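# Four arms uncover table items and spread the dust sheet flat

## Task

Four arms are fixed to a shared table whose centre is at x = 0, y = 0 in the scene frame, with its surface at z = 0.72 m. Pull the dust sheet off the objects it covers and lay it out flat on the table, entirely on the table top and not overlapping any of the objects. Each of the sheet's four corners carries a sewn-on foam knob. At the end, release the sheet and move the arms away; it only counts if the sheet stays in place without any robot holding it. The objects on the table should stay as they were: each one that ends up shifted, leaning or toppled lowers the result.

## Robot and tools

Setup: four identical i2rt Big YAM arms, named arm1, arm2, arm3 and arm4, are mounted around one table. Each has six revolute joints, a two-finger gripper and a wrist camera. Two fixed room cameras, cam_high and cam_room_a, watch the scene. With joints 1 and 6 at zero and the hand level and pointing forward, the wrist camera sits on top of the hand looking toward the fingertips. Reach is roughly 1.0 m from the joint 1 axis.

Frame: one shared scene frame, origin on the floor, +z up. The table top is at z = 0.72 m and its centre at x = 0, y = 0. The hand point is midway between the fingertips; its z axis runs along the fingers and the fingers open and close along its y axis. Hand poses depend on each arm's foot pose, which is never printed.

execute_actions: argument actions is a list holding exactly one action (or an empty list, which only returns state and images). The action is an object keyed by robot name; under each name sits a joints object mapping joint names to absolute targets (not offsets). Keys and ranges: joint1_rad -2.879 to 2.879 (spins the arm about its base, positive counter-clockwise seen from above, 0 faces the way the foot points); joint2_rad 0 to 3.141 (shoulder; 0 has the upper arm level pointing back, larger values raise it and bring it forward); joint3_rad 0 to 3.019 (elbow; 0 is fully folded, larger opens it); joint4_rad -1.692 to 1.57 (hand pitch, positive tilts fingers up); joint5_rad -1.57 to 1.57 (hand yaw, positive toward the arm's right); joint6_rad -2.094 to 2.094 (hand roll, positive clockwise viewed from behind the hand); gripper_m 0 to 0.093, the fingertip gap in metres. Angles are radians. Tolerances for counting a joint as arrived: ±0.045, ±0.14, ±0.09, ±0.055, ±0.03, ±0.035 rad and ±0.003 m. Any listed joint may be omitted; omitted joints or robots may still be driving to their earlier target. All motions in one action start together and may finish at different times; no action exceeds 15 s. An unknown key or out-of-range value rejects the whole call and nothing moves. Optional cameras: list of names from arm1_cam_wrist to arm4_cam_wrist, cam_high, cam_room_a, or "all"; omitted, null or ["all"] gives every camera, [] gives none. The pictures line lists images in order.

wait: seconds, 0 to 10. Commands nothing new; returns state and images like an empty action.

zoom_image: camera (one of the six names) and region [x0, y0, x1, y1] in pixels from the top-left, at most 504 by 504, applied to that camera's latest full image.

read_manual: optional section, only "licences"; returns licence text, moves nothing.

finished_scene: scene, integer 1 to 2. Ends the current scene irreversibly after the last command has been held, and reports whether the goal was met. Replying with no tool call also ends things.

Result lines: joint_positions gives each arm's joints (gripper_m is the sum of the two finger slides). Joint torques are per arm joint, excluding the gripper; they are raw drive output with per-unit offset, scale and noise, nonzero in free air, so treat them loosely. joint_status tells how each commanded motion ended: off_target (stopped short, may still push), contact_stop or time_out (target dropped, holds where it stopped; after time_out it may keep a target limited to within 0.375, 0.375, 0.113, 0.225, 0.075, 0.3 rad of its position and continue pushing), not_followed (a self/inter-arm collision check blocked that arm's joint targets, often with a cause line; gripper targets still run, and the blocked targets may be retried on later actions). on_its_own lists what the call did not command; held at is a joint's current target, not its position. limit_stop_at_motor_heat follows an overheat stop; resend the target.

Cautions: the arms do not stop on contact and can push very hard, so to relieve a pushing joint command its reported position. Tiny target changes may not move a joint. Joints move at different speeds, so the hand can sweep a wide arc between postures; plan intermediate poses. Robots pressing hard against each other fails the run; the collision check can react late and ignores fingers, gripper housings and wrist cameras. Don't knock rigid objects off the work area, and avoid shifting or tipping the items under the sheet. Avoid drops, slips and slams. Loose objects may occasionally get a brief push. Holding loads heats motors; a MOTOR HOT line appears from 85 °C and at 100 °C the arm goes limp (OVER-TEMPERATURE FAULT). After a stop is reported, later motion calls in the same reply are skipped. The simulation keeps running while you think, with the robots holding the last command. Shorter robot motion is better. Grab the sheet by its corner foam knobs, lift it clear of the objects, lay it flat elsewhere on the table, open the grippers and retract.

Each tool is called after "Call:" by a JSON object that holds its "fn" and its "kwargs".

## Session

Call:
{"fn": "execute_actions", "kwargs": {"actions": []}}

Scene clock: 0.00 s.
Joint torques (N m, as the arm reports them, + toward a larger angle): no reading
Motor temperatures (°C, as the motors report them): arm1=[25 27 28 24 25 24] | arm2=[26 26 28 26 25 25] | arm3=[24 25 28 25 25 25] | arm4=[26 26 26 26 24 24]
arm1.joint_positions: joint1_rad=+0.131 joint2_rad=+0.490 joint3_rad=+1.510 joint4_rad=-1.381 joint5_rad=+0.138 joint6_rad=+0.347 gripper_m=+0.094
arm1.joint_status: not commanded
arm1.hand: x=+0.2198 y=+0.5427 z=+1.3976 quat_wxyz=(-0.417, -0.713, -0.408, +0.388) (m; scene frame)
arm2.joint_positions: joint1_rad=-0.224 joint2_rad=+0.596 joint3_rad=+1.608 joint4_rad=-1.333 joint5_rad=-0.241 joint6_rad=+0.203 gripper_m=+0.094
arm2.joint_status: not commanded
arm2.hand: x=-0.3935 y=+0.5771 z=+1.4435 quat_wxyz=(-0.511, -0.583, -0.559, +0.294) (m; scene frame)
arm3.joint_positions: joint1_rad=-0.265 joint2_rad=+0.535 joint3_rad=+1.424 joint4_rad=-1.464 joint5_rad=+0.055 joint6_rad=-0.157 gripper_m=+0.095
arm3.joint_status: not commanded
arm3.hand: x=-0.3944 y=-0.5511 z=+1.3277 quat_wxyz=(-0.440, +0.481, -0.737, -0.181) (m; scene frame)
arm4.joint_positions: joint1_rad=+0.162 joint2_rad=+0.634 joint3_rad=+1.603 joint4_rad=-1.160 joint5_rad=+0.117 joint6_rad=+0.696 gripper_m=+0.094
arm4.joint_status: not commanded
arm4.hand: x=+0.1828 y=-0.5826 z=+1.4797 quat_wxyz=(-0.232, +0.390, -0.662, -0.597) (m; scene frame)
pictures: arm1_cam_wrist, arm2_cam_wrist, arm3_cam_wrist, arm4_cam_wrist, cam_high, cam_room_a
Images, in order (width x height): arm1_cam_wrist 672x504, arm2_cam_wrist 672x504, arm3_cam_wrist 672x504, arm4_cam_wrist 672x504, cam_high 672x504, cam_room_a 672x504.

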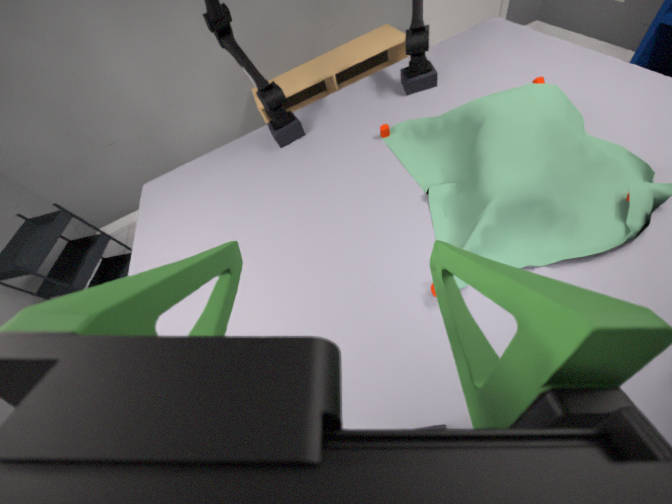

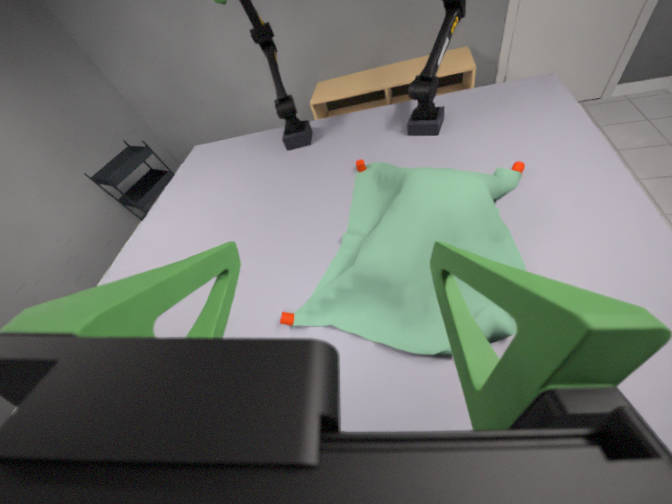

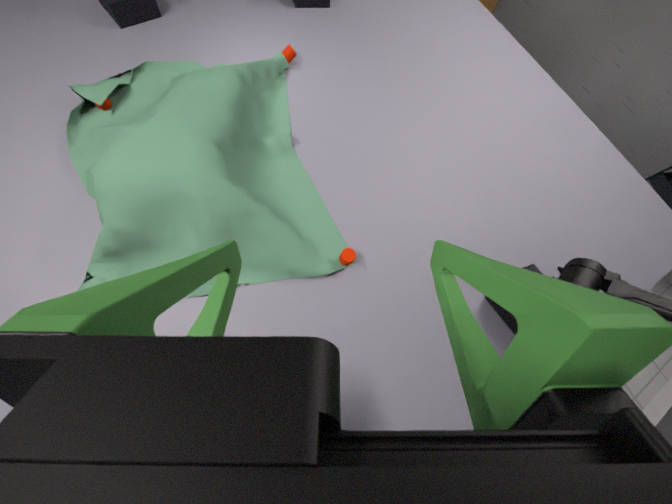

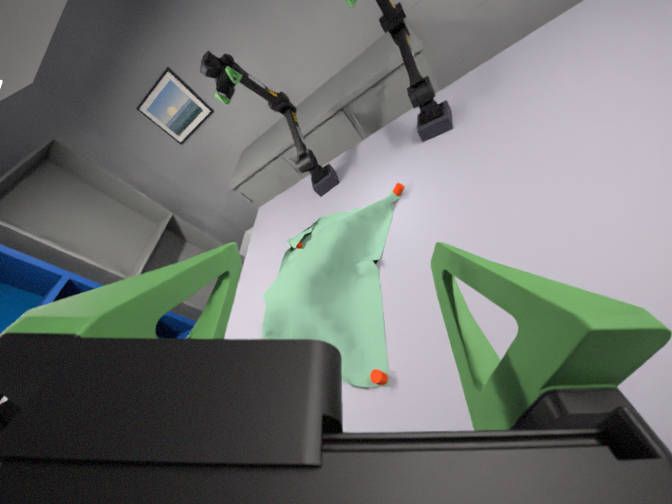

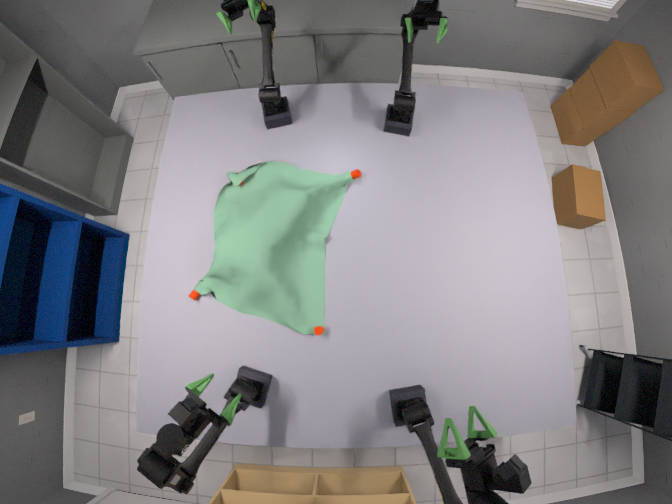

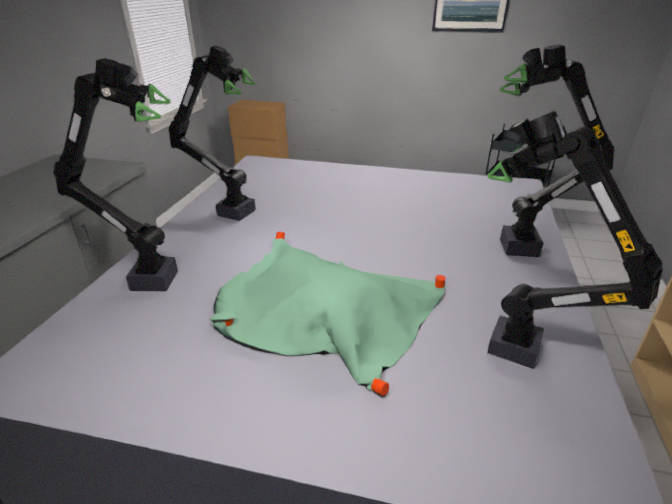

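Call:
{"fn": "execute_actions", "kwargs": {"actions": [{"arm1":{"joints":{"joint1_rad":-0.41,"joint2_rad":1.535,"joint3_rad":1.037,"joint4_rad":-1.07,"joint5_rad":0,"joint6_rad":0.7}},"arm2":{"joints":{"joint1_rad":-0.56,"joint2_rad":1.71,"joint3_rad":1.256,"joint4_rad":-1.12,"joint5_rad":0,"joint6_rad":-0.6}},"arm3":{"joints":{"joint1_rad":0.94,"joint2_rad":1.774,"joint3_rad":1.344,"joint4_rad":-1.14,"joint5_rad":0,"joint6_rad":1.5}},"arm4":{"joints":{"joint1_rad":0.785,"joint2_rad":1.817,"joint3_rad":1.406,"joint4_rad":-1.16,"joint5_rad":0,"joint6_rad":0}}}]}}

Scene clock: 18.90 s.
Joint torques (N m, as the arm reports them, + toward a larger angle): arm1=[ 0.06 -9.66  9.49  0.09  0.16  0.08] | arm2=[  0.55 -14.54  10.45   1.35  -0.05  -0.13] | arm3=[  1.84 -14.55   8.93   0.39   0.09   0.15] | arm4=[ -1.47 -15.7    7.02   0.71  -0.14  -0.07]
Motor temperatures (°C, as the motors report them): arm1=[25 27 29 24 25 24] | arm2=[26 26 29 26 25 25] | arm3=[24 25 30 25 25 25] | arm4=[26 26 28 26 24 24]
arm1.joint_positions: joint1_rad=-0.407 joint2_rad=+1.514 joint3_rad=+1.029 joint4_rad=-1.075 joint5_rad=-0.001 joint6_rad=+0.693 gripper_m=+0.094
arm1.joint_status: all done
arm1.hand: x=+0.0216 y=+0.3566 z=+0.8765 quat_wxyz=(-0.004, -0.992, -0.128, +0.000) (m; scene frame)
arm2.joint_positions: joint1_rad=-0.558 joint2_rad=+1.691 joint3_rad=+1.250 joint4_rad=-1.129 joint5_rad=-0.002 joint6_rad=-0.586 gripper_m=+0.094
arm2.joint_status: all done
arm2.hand: x=-0.5930 y=+0.3029 z=+0.8859 quat_wxyz=(-0.002, -0.617, -0.787, +0.000) (m; scene frame)
arm3.joint_positions: joint1_rad=+0.945 joint2_rad=+1.771 joint3_rad=+1.333 joint4_rad=-1.145 joint5_rad=+0.001 joint6_rad=+1.489 gripper_m=+0.095
arm3.joint_status: all done
arm3.hand: x=-0.8110 y=-0.3017 z=+0.8654 quat_wxyz=(+0.001, +0.367, -0.930, +0.005) (m; scene frame)
arm4.joint_positions: joint1_rad=+0.790 joint2_rad=+1.819 joint3_rad=+1.403 joint4_rad=-1.160 joint5_rad=+0.001 joint6_rad=+0.011 gripper_m=+0.094
arm4.joint_status: all done
arm4.hand: x=-0.1925 y=-0.4622 z=+0.8824 quat_wxyz=(-0.005, +0.944, -0.329, +0.003) (m; scene frame)
pictures: arm1_cam_wrist, arm2_cam_wrist, arm3_cam_wrist, arm4_cam_wrist, cam_high, cam_room_a
Images, in order (width x height): arm1_cam_wrist 672x504, arm2_cam_wrist 672x504, arm3_cam_wrist 672x504, arm4_cam_wrist 672x504, cam_high 672x504, cam_room_a 672x504.

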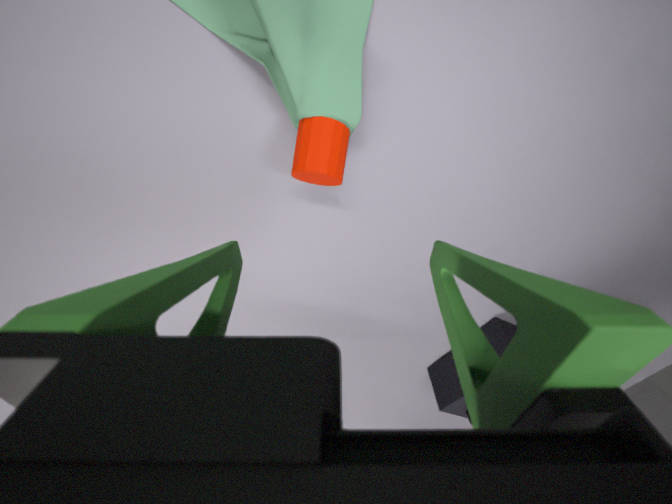

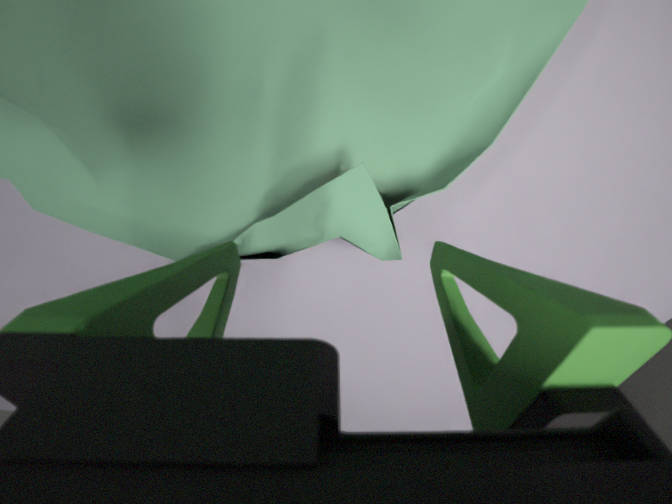

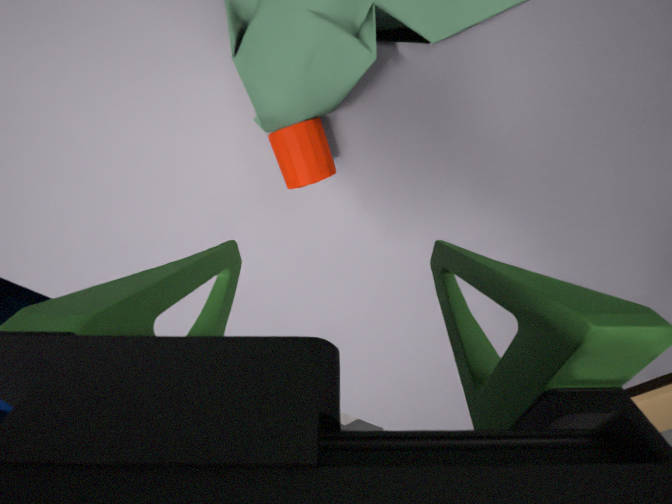

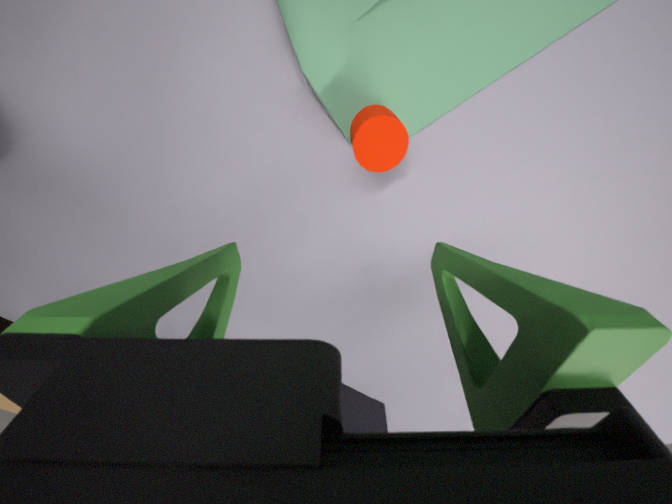

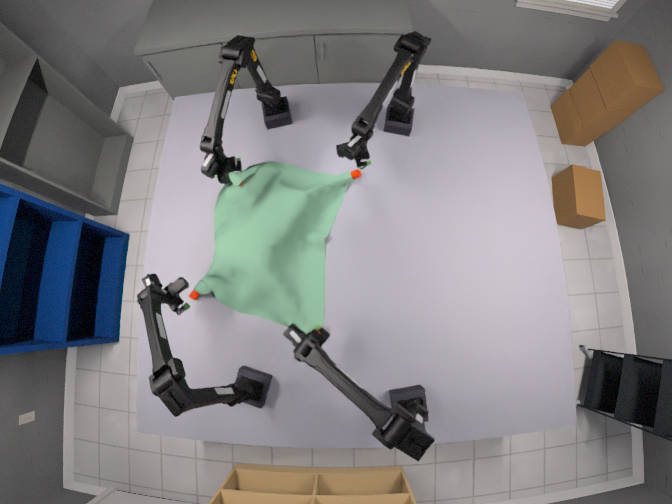

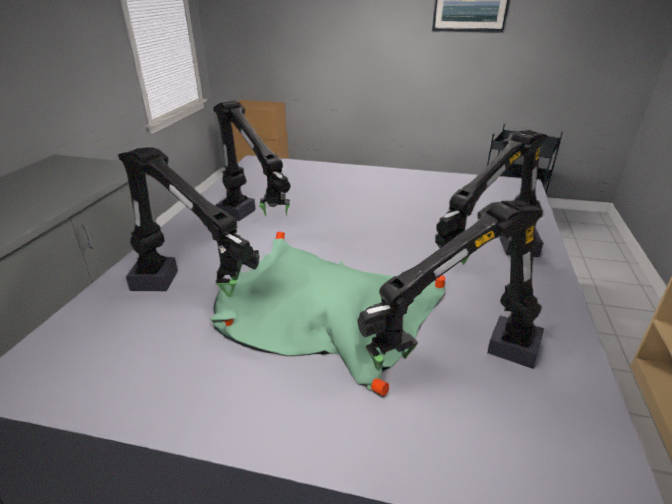

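Call:
{"fn": "execute_actions", "kwargs": {"actions": [{"arm1":{"joints":{"joint1_rad":-0.42,"joint2_rad":1.68,"joint3_rad":0.965,"joint4_rad":-0.74,"joint6_rad":0.8}},"arm2":{"joints":{"joint1_rad":-0.6,"joint2_rad":1.78,"joint3_rad":1.11,"joint4_rad":-0.8,"joint6_rad":-0.9}},"arm3":{"joints":{"joint1_rad":0.91,"joint2_rad":1.89,"joint3_rad":1.3,"joint4_rad":-0.875,"joint6_rad":1.2}},"arm4":{"joints":{"joint1_rad":0.735,"joint2_rad":1.93,"joint3_rad":1.39,"joint4_rad":-0.915}}}], "cameras": []}}

Call:
{"fn": "execute_actions", "kwargs": {"actions": [{"arm1":{"joints":{"joint2_rad":1.788}},"arm2":{"joints":{"joint2_rad":1.881}},"arm3":{"joints":{"joint2_rad":1.985}},"arm4":{"joints":{"joint2_rad":2.04}}}]}}

Scene clock: 38.70 s.
Joint torques (N m, as the arm reports them, + toward a larger angle): arm1=[ -2.24 -13.74   7.45   0.48   0.09   0.13] | arm2=[  0.73 -15.72   9.54   1.81  -0.07  -0.13] | arm3=[  2.5  -16.04   8.15   0.98   0.06  -0.04] | arm4=[ -1.57 -17.24   6.52   1.61  -0.14  -0.07]
Motor temperatures (°C, as the motors report them): arm1=[25 28 30 24 25 24] | arm2=[26 27 30 26 25 25] | arm3=[24 27 31 25 25 25] | arm4=[26 27 29 26 24 24]
arm1.joint_positions: joint1_rad=-0.407 joint2_rad=+1.684 joint3_rad=+0.969 joint4_rad=-0.754 joint5_rad=-0.001 joint6_rad=+0.792 gripper_m=+0.094
arm1.joint_status: all done
arm1.hand: x=+0.0009 y=+0.3268 z=+0.7920 quat_wxyz=(-0.039, -0.996, -0.078, +0.029) (m; scene frame)
arm2.joint_positions: joint1_rad=-0.599 joint2_rad=+1.772 joint3_rad=+1.103 joint4_rad=-0.815 joint5_rad=-0.002 joint6_rad=-0.886 gripper_m=+0.094
arm2.joint_status: all done
arm2.hand: x=-0.6129 y=+0.3058 z=+0.8020 quat_wxyz=(-0.009, -0.510, -0.859, +0.042) (m; scene frame)
arm3.joint_positions: joint1_rad=+0.910 joint2_rad=+1.899 joint3_rad=+1.291 joint4_rad=-0.890 joint5_rad=+0.001 joint6_rad=+1.211 gripper_m=+0.095
arm3.joint_status: all done
arm3.hand: x=-0.8168 y=-0.2646 z=+0.7886 quat_wxyz=(+0.008, +0.476, -0.878, -0.036) (m; scene frame)
arm4.joint_positions: joint1_rad=+0.741 joint2_rad=+1.937 joint3_rad=+1.391 joint4_rad=-0.933 joint5_rad=+0.001 joint6_rad=+0.010 gripper_m=+0.094
arm4.joint_status: all done
arm4.hand: x=-0.2071 y=-0.4145 z=+0.8189 quat_wxyz=(-0.022, +0.935, -0.351, -0.043) (m; scene frame)
pictures: none
No camera images: the call's "cameras" was empty. Leave "cameras" out to get every camera's image.

Scene clock: 39.83 s.
Joint torques (N m, as the arm reports them, + toward a larger angle): arm1=[ -0.98 -12.01   6.5    0.08   0.11   0.12] | arm2=[  0.69 -15.76   8.66   1.5   -0.07  -0.13] | arm3=[  2.26 -16.13   7.66   0.66   0.04   0.  ] | arm4=[ -1.48 -17.86   5.85   1.29  -0.14  -0.06]
Motor temperatures (°C, as the motors report them): arm1=[25 28 30 24 25 24] | arm2=[26 27 30 26 25 25] | arm3=[24 27 31 25 25 25] | arm4=[26 27 29 26 24 24]
arm1.joint_positions: joint1_rad=-0.407 joint2_rad=+1.776 joint3_rad=+0.969 joint4_rad=-0.751 joint5_rad=-0.001 joint6_rad=+0.793 gripper_m=+0.094
arm1.joint_status: all done
arm1.hand: x=+0.0086 y=+0.3372 z=+0.7536 quat_wxyz=(-0.005, -0.997, -0.078, +0.000) (m; scene frame)
arm2.joint_positions: joint1_rad=-0.599 joint2_rad=+1.863 joint3_rad=+1.103 joint4_rad=-0.813 joint5_rad=-0.002 joint6_rad=-0.886 gripper_m=+0.094
arm2.joint_status: all done
arm2.hand: x=-0.6080 y=+0.3175 z=+0.7604 quat_wxyz=(-0.002, -0.510, -0.860, -0.002) (m; scene frame)
arm3.joint_positions: joint1_rad=+0.910 joint2_rad=+1.984 joint3_rad=+1.291 joint4_rad=-0.888 joint5_rad=+0.001 joint6_rad=+1.210 gripper_m=+0.095
arm3.joint_status: all done
arm3.hand: x=-0.8099 y=-0.2745 z=+0.7451 quat_wxyz=(+0.002, +0.477, -0.879, +0.005) (m; scene frame)
arm4.joint_positions: joint1_rad=+0.741 joint2_rad=+2.046 joint3_rad=+1.391 joint4_rad=-0.930 joint5_rad=+0.001 joint6_rad=+0.010 gripper_m=+0.094
arm4.joint_status: all done
arm4.hand: x=-0.1956 y=-0.4236 z=+0.7598 quat_wxyz=(-0.004, +0.936, -0.352, +0.006) (m; scene frame)
pictures: arm1_cam_wrist, arm2_cam_wrist, arm3_cam_wrist, arm4_cam_wrist, cam_high, cam_room_a
Images, in order (width x height): arm1_cam_wrist 672x504, arm2_cam_wrist 672x504, arm3_cam_wrist 672x504, arm4_cam_wrist 672x504, cam_high 672x504, cam_room_a 672x504.

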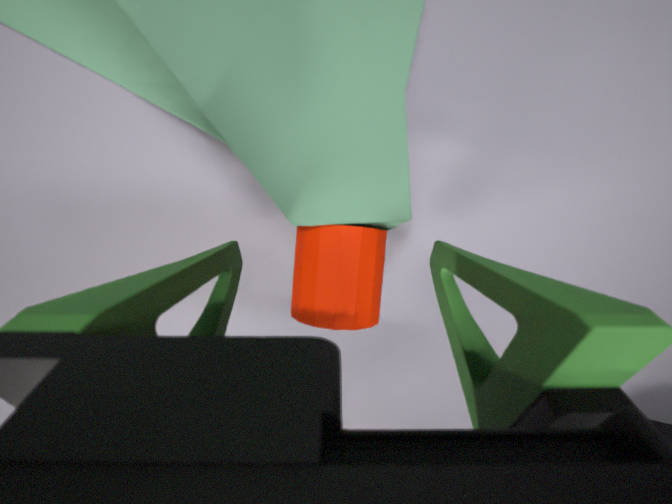

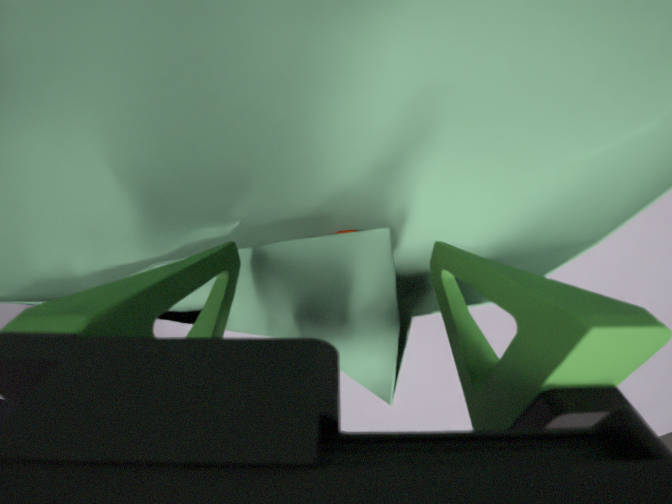

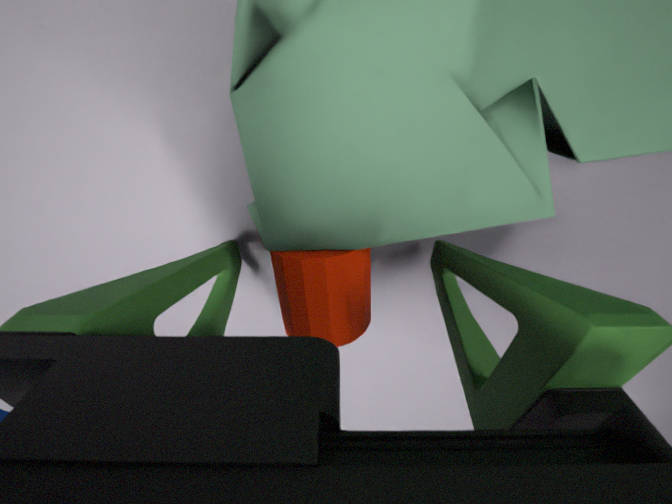

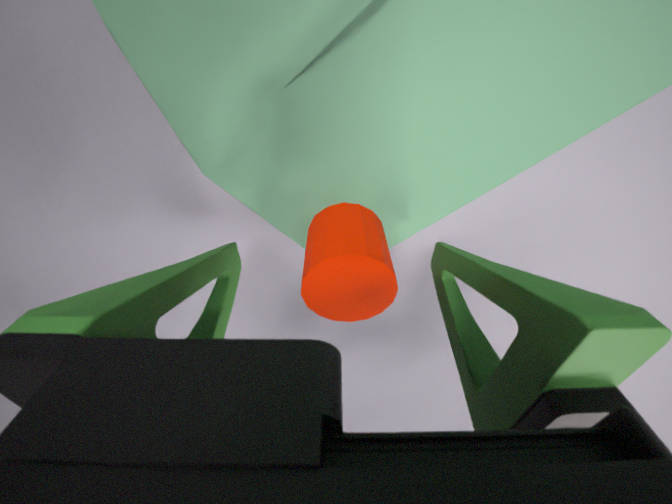

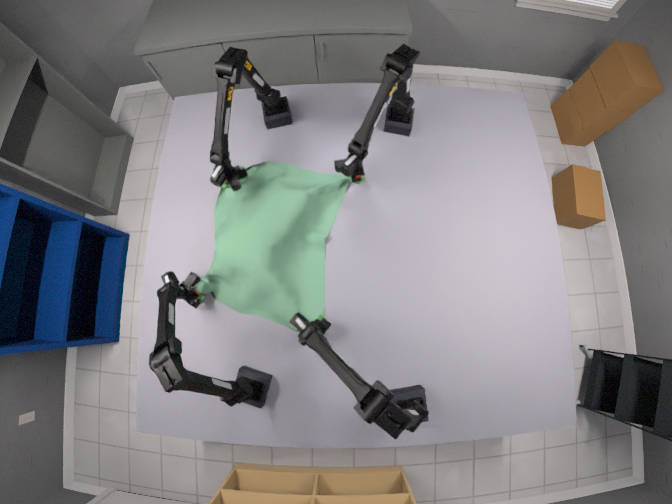

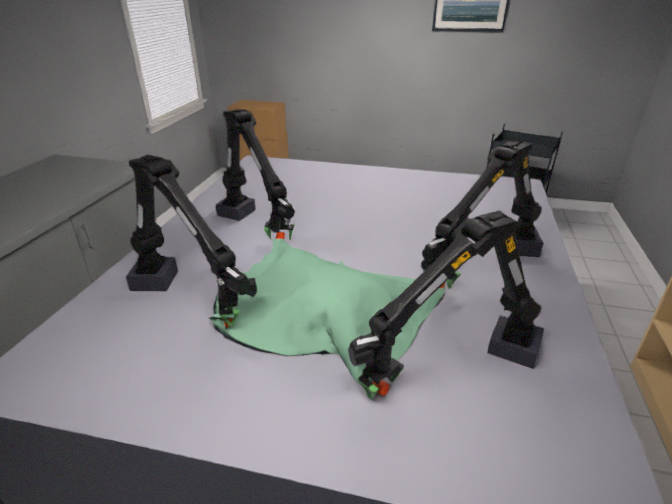

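Call:
{"fn": "execute_actions", "kwargs": {"actions": [{"arm1":{"joints":{"joint1_rad":-0.36,"joint2_rad":1.83}},"arm2":{"joints":{"joint2_rad":1.93}},"arm3":{"joints":{"joint1_rad":0.94}},"arm4":{"joints":{"joint2_rad":2.085}}}], "cameras": []}}

Call:
{"fn": "execute_actions", "kwargs": {"actions": [{"arm1":{"joints":{"gripper_m":0.02}},"arm2":{"joints":{"gripper_m":0.02}},"arm3":{"joints":{"gripper_m":0.02}},"arm4":{"joints":{"gripper_m":0.02}}}], "cameras": ["arm1_cam_wrist","arm2_cam_wrist","arm3_cam_wrist","arm4_cam_wrist"]}}

Scene clock: 47.43 s.
Joint torques (N m, as the arm reports them, + toward a larger angle): arm1=[  0.34 -11.92   6.47   0.19   0.06   0.02] | arm2=[  0.72 -14.86   8.33   1.43  -0.07  -0.13] | arm3=[  2.59 -15.93   7.53   0.62   0.06  -0.03] | arm4=[ -1.51 -16.58   5.71   1.26  -0.14  -0.06]
Motor temperatures (°C, as the motors report them): arm1=[25 28 30 24 25 24] | arm2=[26 27 29 26 25 25] | arm3=[24 27 31 25 25 25] | arm4=[26 27 28 26 24 24]
arm1.joint_positions: joint1_rad=-0.369 joint2_rad=+1.804 joint3_rad=+0.969 joint4_rad=-0.751 joint5_rad=-0.001 joint6_rad=+0.793 gripper_m=+0.094
arm1.joint_status: all done
arm1.hand: x=+0.0251 y=+0.3318 z=+0.7422 quat_wxyz=(+0.006, -0.995, -0.097, -0.009) (m; scene frame)
arm2.joint_positions: joint1_rad=-0.599 joint2_rad=+1.903 joint3_rad=+1.103 joint4_rad=-0.813 joint5_rad=-0.002 joint6_rad=-0.886 gripper_m=+0.094
arm2.joint_status: all done
arm2.hand: x=-0.6054 y=+0.3239 z=+0.7428 quat_wxyz=(+0.001, -0.510, -0.860, -0.021) (m; scene frame)
arm3.joint_positions: joint1_rad=+0.939 joint2_rad=+1.984 joint3_rad=+1.291 joint4_rad=-0.888 joint5_rad=+0.001 joint6_rad=+1.210 gripper_m=+0.095
arm3.joint_status: all done
arm3.hand: x=-0.8224 y=-0.2840 z=+0.7452 quat_wxyz=(+0.002, +0.490, -0.872, +0.005) (m; scene frame)
arm4.joint_positions: joint1_rad=+0.741 joint2_rad=+2.070 joint3_rad=+1.391 joint4_rad=-0.930 joint5_rad=+0.001 joint6_rad=+0.010 gripper_m=+0.094
arm4.joint_status: all done
arm4.hand: x=-0.1924 y=-0.4262 z=+0.7474 quat_wxyz=(+0.000, +0.936, -0.352, +0.017) (m; scene frame)
pictures: none
No camera images: the call's "cameras" was empty. Leave "cameras" out to get every camera's image.

Scene clock: 48.10 s.
Joint torques (N m, as the arm reports them, + toward a larger angle): arm1=[ -0.02 -12.04   6.59   0.     0.11   0.08] | arm2=[  0.53 -14.98   8.35   1.41  -0.07  -0.13] | arm3=[  2.79 -15.63   7.65   0.76   0.08   0.  ] | arm4=[ -1.46 -16.2    5.77   1.21  -0.14  -0.06]
Motor temperatures (°C, as the motors report them): arm1=[25 28 30 24 25 24] | arm2=[26 27 29 26 25 25] | arm3=[24 27 31 25 25 25] | arm4=[26 27 28 26 24 24]
arm1.joint_positions: joint1_rad=-0.369 joint2_rad=+1.804 joint3_rad=+0.969 joint4_rad=-0.751 joint5_rad=-0.001 joint6_rad=+0.793 gripper_m=+0.039
arm1.joint_status: gripper_m off_target (ended at +0.039, target +0.020)
arm1.hand: x=+0.0251 y=+0.3318 z=+0.7422 quat_wxyz=(+0.006, -0.995, -0.097, -0.009) (m; scene frame)
arm2.joint_positions: joint1_rad=-0.599 joint2_rad=+1.903 joint3_rad=+1.103 joint4_rad=-0.813 joint5_rad=-0.002 joint6_rad=-0.887 gripper_m=+0.038
arm2.joint_status: gripper_m off_target (ended at +0.038, target +0.020)
arm2.hand: x=-0.6054 y=+0.3239 z=+0.7428 quat_wxyz=(+0.001, -0.510, -0.860, -0.021) (m; scene frame)
arm3.joint_positions: joint1_rad=+0.939 joint2_rad=+1.984 joint3_rad=+1.291 joint4_rad=-0.888 joint5_rad=+0.001 joint6_rad=+1.209 gripper_m=+0.038
arm3.joint_status: gripper_m off_target (ended at +0.038, target +0.020)
arm3.hand: x=-0.8224 y=-0.2840 z=+0.7452 quat_wxyz=(+0.002, +0.490, -0.871, +0.005) (m; scene frame)
arm4.joint_positions: joint1_rad=+0.741 joint2_rad=+2.070 joint3_rad=+1.391 joint4_rad=-0.930 joint5_rad=+0.001 joint6_rad=+0.009 gripper_m=+0.038
arm4.joint_status: gripper_m off_target (ended at +0.038, target +0.020)
arm4.hand: x=-0.1924 y=-0.4262 z=+0.7474 quat_wxyz=(+0.000, +0.936, -0.352, +0.017) (m; scene frame)
pictures: arm1_cam_wrist, arm2_cam_wrist, arm3_cam_wrist, arm4_cam_wrist
Images, in order (width x height): arm1_cam_wrist 672x504, arm2_cam_wrist 672x504, arm3_cam_wrist 672x504, arm4_cam_wrist 672x504.

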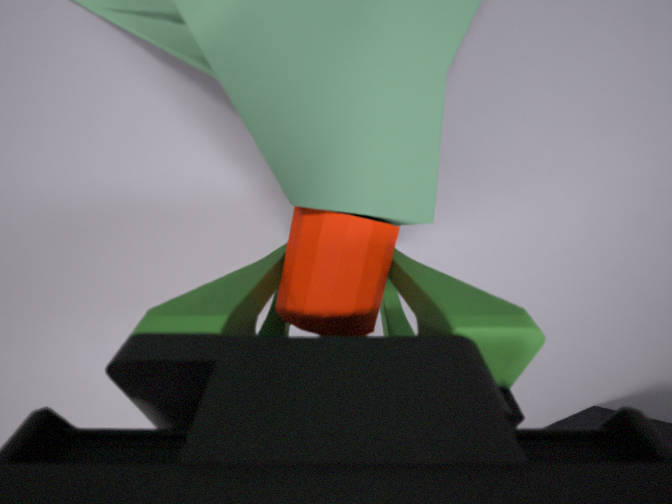

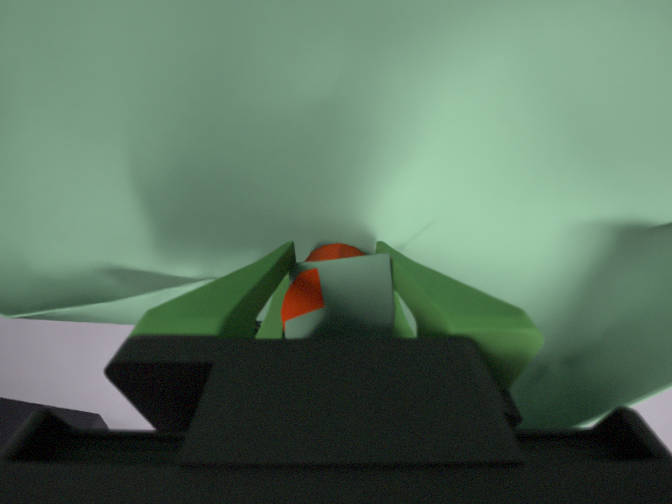

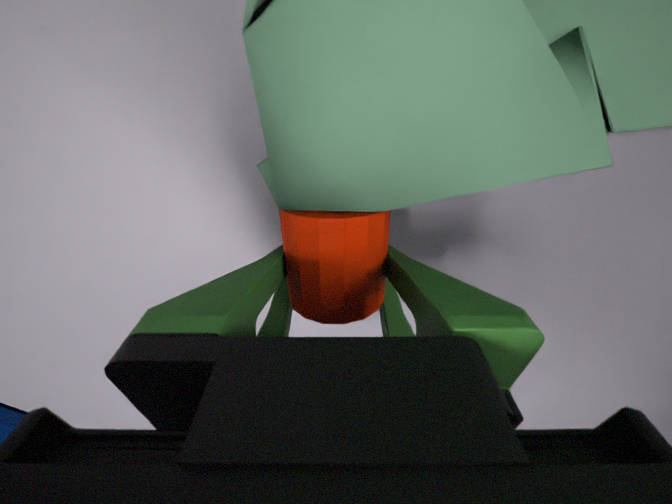

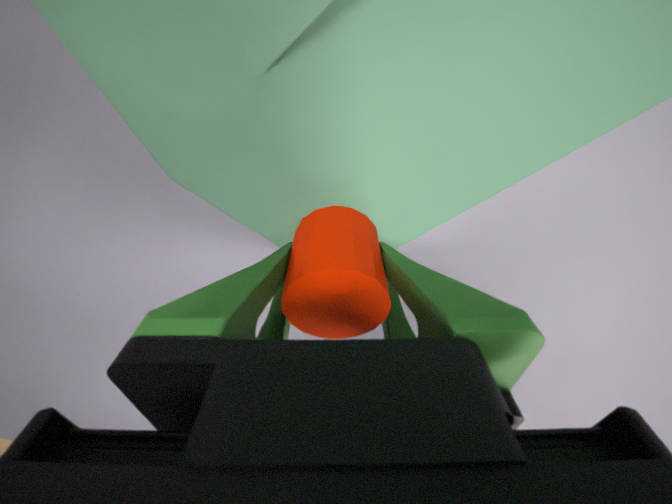

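Call:
{"fn": "execute_actions", "kwargs": {"actions": [{"arm1":{"joints":{"joint2_rad":1.52,"joint3_rad":1.18,"joint4_rad":-1.21}},"arm2":{"joints":{"joint1_rad":-0.735,"joint2_rad":1.485,"joint3_rad":1.13,"joint4_rad":-1.21}},"arm3":{"joints":{"joint2_rad":1.775,"joint3_rad":1.5,"joint4_rad":-1.28}},"arm4":{"joints":{"joint2_rad":1.84,"joint3_rad":1.6,"joint4_rad":-1.3}}}], "cameras": ["cam_high","cam_room_a"]}}

Call:
{"fn": "execute_actions", "kwargs": {"actions": [{"arm1":{"joints":{"joint2_rad":1.15,"joint3_rad":1.48,"joint4_rad":-1.31}},"arm2":{"joints":{"joint2_rad":1.11,"joint3_rad":1.45,"joint4_rad":-1.31}},"arm3":{"joints":{"joint2_rad":1.41,"joint3_rad":1.72,"joint4_rad":-1.28}},"arm4":{"joints":{"joint2_rad":1.47,"joint3_rad":1.79,"joint4_rad":-1.28}}}], "cameras": ["cam_high","cam_room_a","arm2_cam_wrist"]}}

Scene clock: 62.37 s.
Joint torques (N m, as the arm reports them, + toward a larger angle): arm1=[ -0.02 -10.35  11.66  -0.5   -0.01   0.11] | arm2=[  0.86 -10.34  12.69   0.38   0.12  -0.08] | arm3=[  2.26 -15.02  10.    -0.25   0.09  -0.06] | arm4=[ -1.46 -16.26   8.72   0.03  -0.14  -0.06]
Motor temperatures (°C, as the motors report them): arm1=[25 28 30 24 25 24] | arm2=[26 27 29 26 25 25] | arm3=[24 28 31 25 25 25] | arm4=[26 27 28 26 24 24]
arm1.joint_positions: joint1_rad=-0.369 joint2_rad=+1.498 joint3_rad=+1.157 joint4_rad=-1.197 joint5_rad=+0.003 joint6_rad=+0.795 gripper_m=+0.039
arm1.joint_status: all done
arm1.hand: x=+0.0219 y=+0.3302 z=+0.9278 quat_wxyz=(-0.012, -0.995, -0.096, +0.008) (m; scene frame)
arm2.joint_positions: joint1_rad=-0.736 joint2_rad=+1.462 joint3_rad=+1.103 joint4_rad=-1.197 joint5_rad=-0.007 joint6_rad=-0.892 gripper_m=+0.038
arm2.joint_status: all done
arm2.hand: x=-0.6344 y=+0.4001 z=+0.9303 quat_wxyz=(-0.006, -0.566, -0.825, +0.006) (m; scene frame)
arm3.joint_positions: joint1_rad=+0.939 joint2_rad=+1.764 joint3_rad=+1.484 joint4_rad=-1.266 joint5_rad=+0.001 joint6_rad=+1.208 gripper_m=+0.038
arm3.joint_status: all done
arm3.hand: x=-0.8256 y=-0.2780 z=+0.9225 quat_wxyz=(+0.005, +0.491, -0.871, -0.013) (m; scene frame)
arm4.joint_positions: joint1_rad=+0.741 joint2_rad=+1.836 joint3_rad=+1.579 joint4_rad=-1.281 joint5_rad=+0.001 joint6_rad=+0.009 gripper_m=+0.038
arm4.joint_status: all done
arm4.hand: x=-0.2030 y=-0.4196 z=+0.9379 quat_wxyz=(-0.012, +0.936, -0.352, -0.016) (m; scene frame)
pictures: cam_high, cam_room_a
Images, in order (width x height): cam_high 672x504, cam_room_a 672x504.

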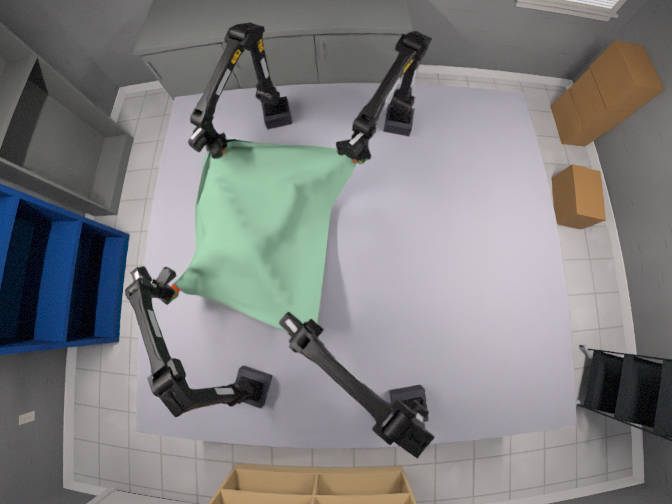

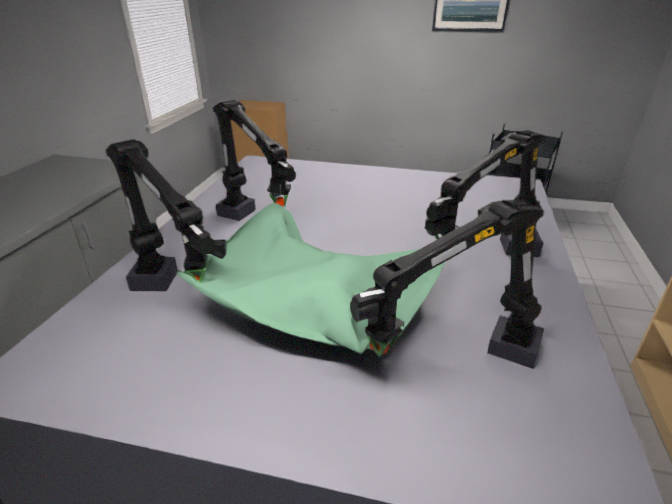

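Scene clock: 63.97 s.
Joint torques (N m, as the arm reports them, + toward a larger angle): arm1=[ 1.55 -8.2  11.93  0.49 -0.08 -0.01] | arm2=[ 0.51 -7.19 11.58  1.56  0.23 -0.03] | arm3=[  2.4  -12.31  10.53   0.68   0.06  -0.04] | arm4=[ -1.49 -13.79   8.94   1.83  -0.14  -0.06]
Motor temperatures (°C, as the motors report them): arm1=[25 28 30 24 25 24] | arm2=[26 27 30 26 25 25] | arm3=[24 28 32 25 25 25] | arm4=[26 27 29 26 24 24]
arm1.joint_positions: joint1_rad=-0.369 joint2_rad=+1.154 joint3_rad=+1.465 joint4_rad=-1.297 joint5_rad=+0.004 joint6_rad=+0.795 gripper_m=+0.039
arm1.joint_status: all done
arm1.hand: x=+0.0198 y=+0.3302 z=+1.2041 quat_wxyz=(-0.223, -0.954, -0.091, +0.179) (m; scene frame)
arm2.joint_positions: joint1_rad=-0.733 joint2_rad=+1.110 joint3_rad=+1.449 joint4_rad=-1.298 joint5_rad=-0.010 joint6_rad=-0.892 gripper_m=+0.038
arm2.joint_status: all done
arm2.hand: x=-0.6369 y=+0.3937 z=+1.2212 quat_wxyz=(-0.030, -0.537, -0.788, +0.299) (m; scene frame)
arm3.joint_positions: joint1_rad=+0.939 joint2_rad=+1.418 joint3_rad=+1.709 joint4_rad=-1.269 joint5_rad=+0.001 joint6_rad=+1.208 gripper_m=+0.038
arm3.joint_status: all done
arm3.hand: x=-0.8238 y=-0.2773 z=+1.2058 quat_wxyz=(+0.047, +0.468, -0.833, -0.289) (m; scene frame)
arm4.joint_positions: joint1_rad=+0.741 joint2_rad=+1.489 joint3_rad=+1.777 joint4_rad=-1.281 joint5_rad=+0.001 joint6_rad=+0.009 gripper_m=+0.038
arm4.joint_status: all done
arm4.hand: x=-0.2000 y=-0.4259 z=+1.2184 quat_wxyz=(-0.103, +0.897, -0.336, -0.268) (m; scene frame)
pictures: arm2_cam_wrist, cam_high, cam_room_a
Images, in order (width x height): arm2_cam_wrist 672x504, cam_high 672x504, cam_room_a 672x504.

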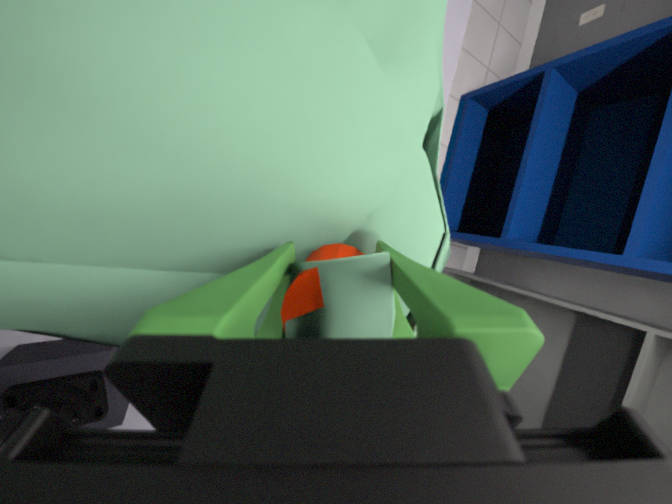

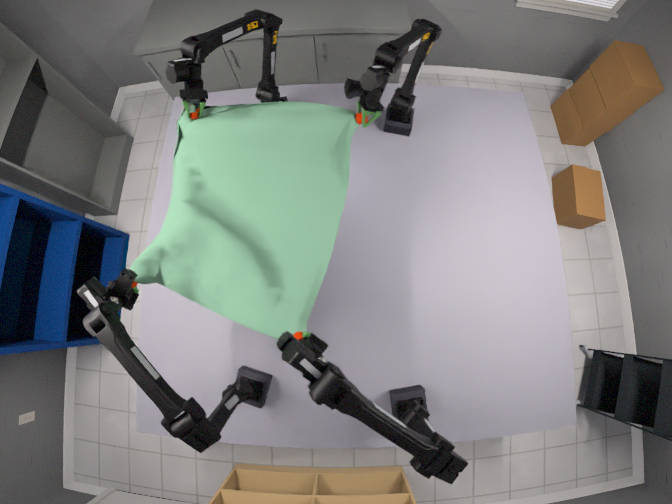

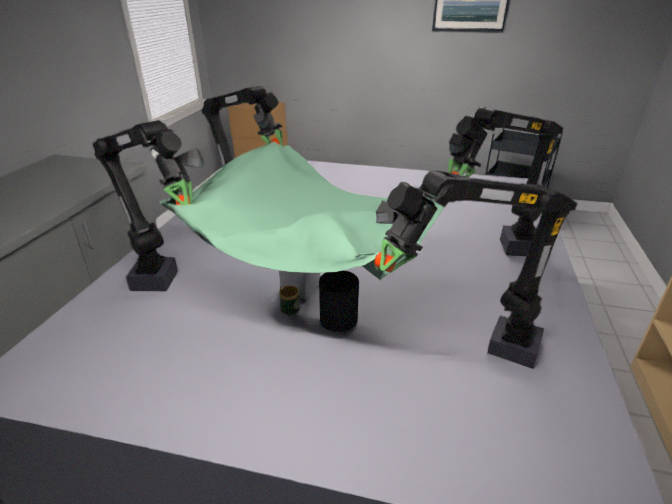

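Call:
{"fn": "execute_actions", "kwargs": {"actions": [{"arm1":{"joints":{"joint1_rad":0.195,"joint2_rad":0.84,"joint3_rad":1.27,"joint4_rad":-1.43,"joint6_rad":0.84}},"arm2":{"joints":{"joint1_rad":-0.145,"joint2_rad":1.0,"joint3_rad":1.36,"joint4_rad":-1.36,"joint6_rad":-0.3}},"arm3":{"joints":{"joint1_rad":0.01,"joint2_rad":0.89,"joint3_rad":1.3,"joint4_rad":-1.42,"joint6_rad":0.55}},"arm4":{"joints":{"joint1_rad":-0.19,"joint2_rad":1.09,"joint3_rad":1.41,"joint4_rad":-1.32,"joint6_rad":-0.9}}}], "cameras": ["cam_room_a"]}}

Call:
{"fn": "execute_actions", "kwargs": {"actions": [{"arm1":{"joints":{"joint1_rad":1.146,"joint2_rad":1.33,"joint3_rad":1.66,"joint4_rad":-1.28,"joint6_rad":1.72}},"arm2":{"joints":{"joint1_rad":0.66,"joint2_rad":1.5,"joint3_rad":1.84,"joint4_rad":-1.28,"joint6_rad":0.5}},"arm3":{"joints":{"joint1_rad":-0.74,"joint2_rad":1.53,"joint3_rad":1.88,"joint4_rad":-1.28,"joint6_rad":-0.22}},"arm4":{"joints":{"joint1_rad":-0.945,"joint2_rad":1.57,"joint3_rad":1.93,"joint4_rad":-1.3,"joint6_rad":-1.62}}}], "cameras": ["cam_high","cam_room_a","arm2_cam_wrist"]}}

Scene clock: 82.17 s.
Joint torques (N m, as the arm reports them, + toward a larger angle): arm1=[ 0.72 -1.2   9.34  0.56 -0.02 -0.01] | arm2=[ 0.55 -5.75 11.59  1.58  0.21  0.23] | arm3=[ 1.88 -4.41  9.39  0.56  0.03  0.  ] | arm4=[-2.02 -6.09  7.56  1.11 -0.09  0.01]
Motor temperatures (°C, as the motors report them): arm1=[25 28 32 24 25 24] | arm2=[26 27 31 26 25 25] | arm3=[24 27 33 25 25 25] | arm4=[26 27 30 26 24 24]
arm1.joint_positions: joint1_rad=+0.182 joint2_rad=+0.826 joint3_rad=+1.280 joint4_rad=-1.421 joint5_rad=+0.002 joint6_rad=+0.836 gripper_m=+0.039
arm1.joint_status: all done
arm1.hand: x=+0.2470 y=+0.3905 z=+1.2097 quat_wxyz=(-0.276, -0.897, -0.327, +0.109) (m; scene frame)
arm2.joint_positions: joint1_rad=-0.143 joint2_rad=+1.006 joint3_rad=+1.358 joint4_rad=-1.350 joint5_rad=-0.009 joint6_rad=-0.321 gripper_m=+0.038
arm2.joint_status: all done
arm2.hand: x=-0.4045 y=+0.3877 z=+1.2082 quat_wxyz=(-0.178, -0.533, -0.798, +0.220) (m; scene frame)
arm3.joint_positions: joint1_rad=+0.015 joint2_rad=+0.890 joint3_rad=+1.296 joint4_rad=-1.407 joint5_rad=+0.001 joint6_rad=+0.555 gripper_m=+0.038
arm3.joint_status: all done
arm3.hand: x=-0.4120 y=-0.3897 z=+1.1937 quat_wxyz=(-0.164, +0.353, -0.893, -0.225) (m; scene frame)
arm4.joint_positions: joint1_rad=-0.176 joint2_rad=+1.086 joint3_rad=+1.416 joint4_rad=-1.303 joint5_rad=-0.002 joint6_rad=-0.892 gripper_m=+0.038
arm4.joint_status: all done
arm4.hand: x=+0.2461 y=-0.3859 z=+1.2221 quat_wxyz=(-0.286, +0.891, -0.342, -0.092) (m; scene frame)
pictures: cam_room_a
Images, in order (width x height): cam_room_a 672x504.

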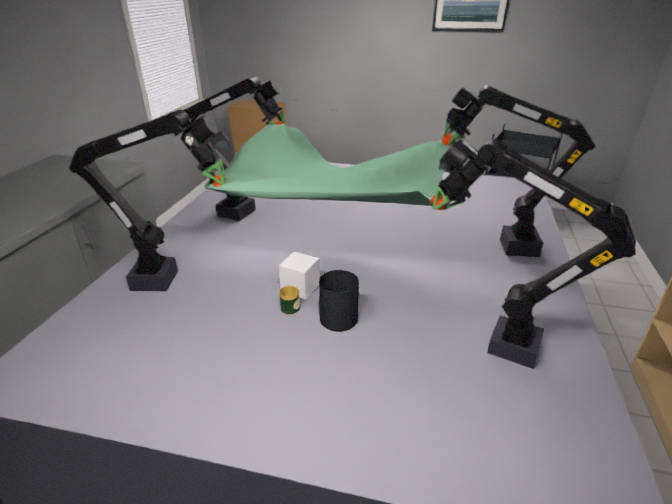

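Scene clock: 83.97 s.
Joint torques (N m, as the arm reports them, + toward a larger angle): arm1=[ -0.04 -12.01  16.34   0.8    0.13   0.07] | arm2=[  0.63 -17.16  15.46   2.    -0.14   0.22] | arm3=[  2.29 -15.1   13.7    1.48   0.15   0.05] | arm4=[ -0.81 -15.53  12.5    1.7    0.01   0.02]
Motor temperatures (°C, as the motors report them): arm1=[25 28 33 24 25 24] | arm2=[26 27 31 26 25 25] | arm3=[24 27 33 25 25 25] | arm4=[26 27 30 26 24 24]
arm1.joint_positions: joint1_rad=+1.143 joint2_rad=+1.350 joint3_rad=+1.589 joint4_rad=-1.287 joint5_rad=+0.000 joint6_rad=+1.714 gripper_m=+0.039
arm1.joint_status: all done
arm1.hand: x=+0.6572 y=+0.3890 z=+1.1850 quat_wxyz=(-0.223, -0.892, -0.369, -0.135) (m; scene frame)
arm2.joint_positions: joint1_rad=+0.660 joint2_rad=+1.519 joint3_rad=+1.796 joint4_rad=-1.279 joint5_rad=+0.004 joint6_rad=+0.475 gripper_m=+0.038
arm2.joint_status: all done
arm2.hand: x=+0.0048 y=+0.3882 z=+1.2070 quat_wxyz=(-0.280, -0.532, -0.799, +0.032) (m; scene frame)
arm3.joint_positions: joint1_rad=-0.732 joint2_rad=+1.555 joint3_rad=+1.829 joint4_rad=-1.291 joint5_rad=-0.003 joint6_rad=-0.218 gripper_m=+0.038
arm3.joint_status: all done
arm3.hand: x=-0.0042 y=-0.3883 z=+1.1839 quat_wxyz=(-0.265, +0.367, -0.890, -0.049) (m; scene frame)
arm4.joint_positions: joint1_rad=-0.948 joint2_rad=+1.593 joint3_rad=+1.861 joint4_rad=-1.303 joint5_rad=-0.005 joint6_rad=-1.614 gripper_m=+0.038
arm4.joint_status: all done
arm4.hand: x=+0.6593 y=-0.3895 z=+1.2025 quat_wxyz=(-0.246, +0.890, -0.368, +0.109) (m; scene frame)
pictures: arm2_cam_wrist, cam_high, cam_room_a
Images, in order (width x height): arm2_cam_wrist 672x504, cam_high 672x504, cam_room_a 672x504.

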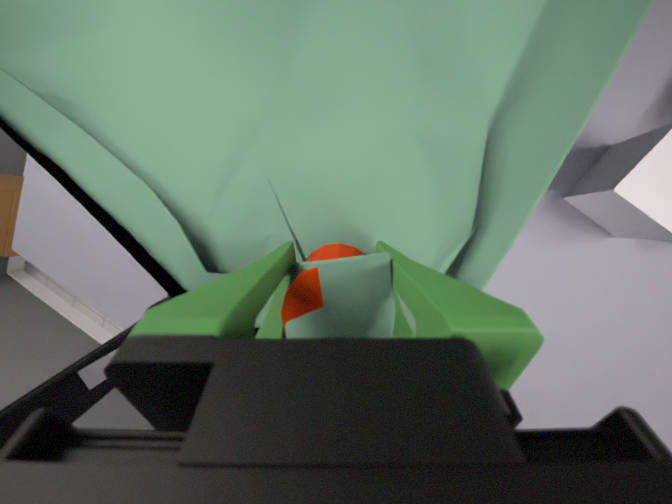

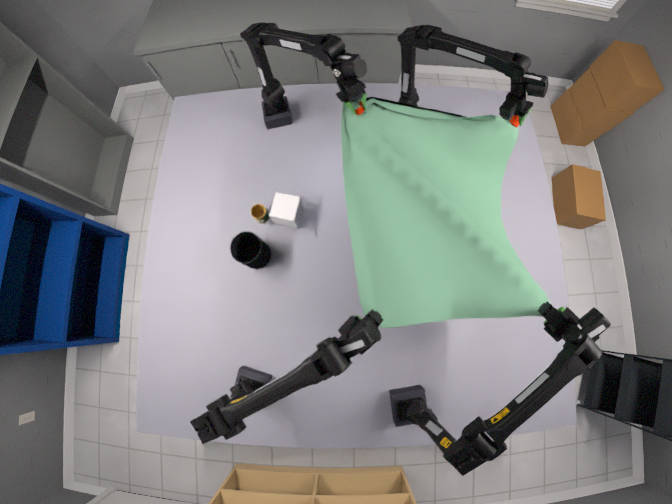

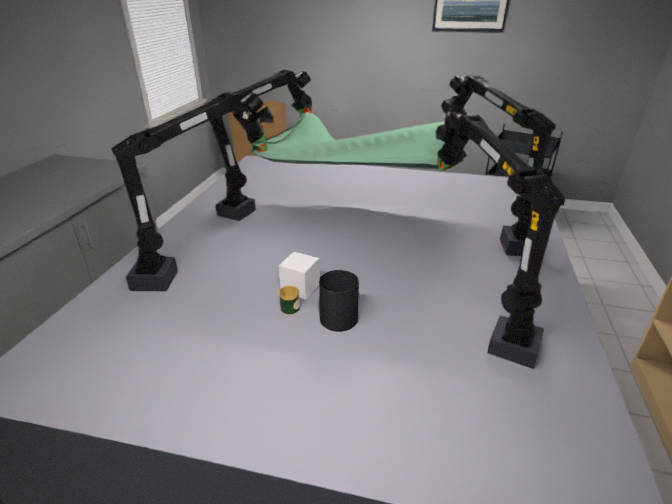

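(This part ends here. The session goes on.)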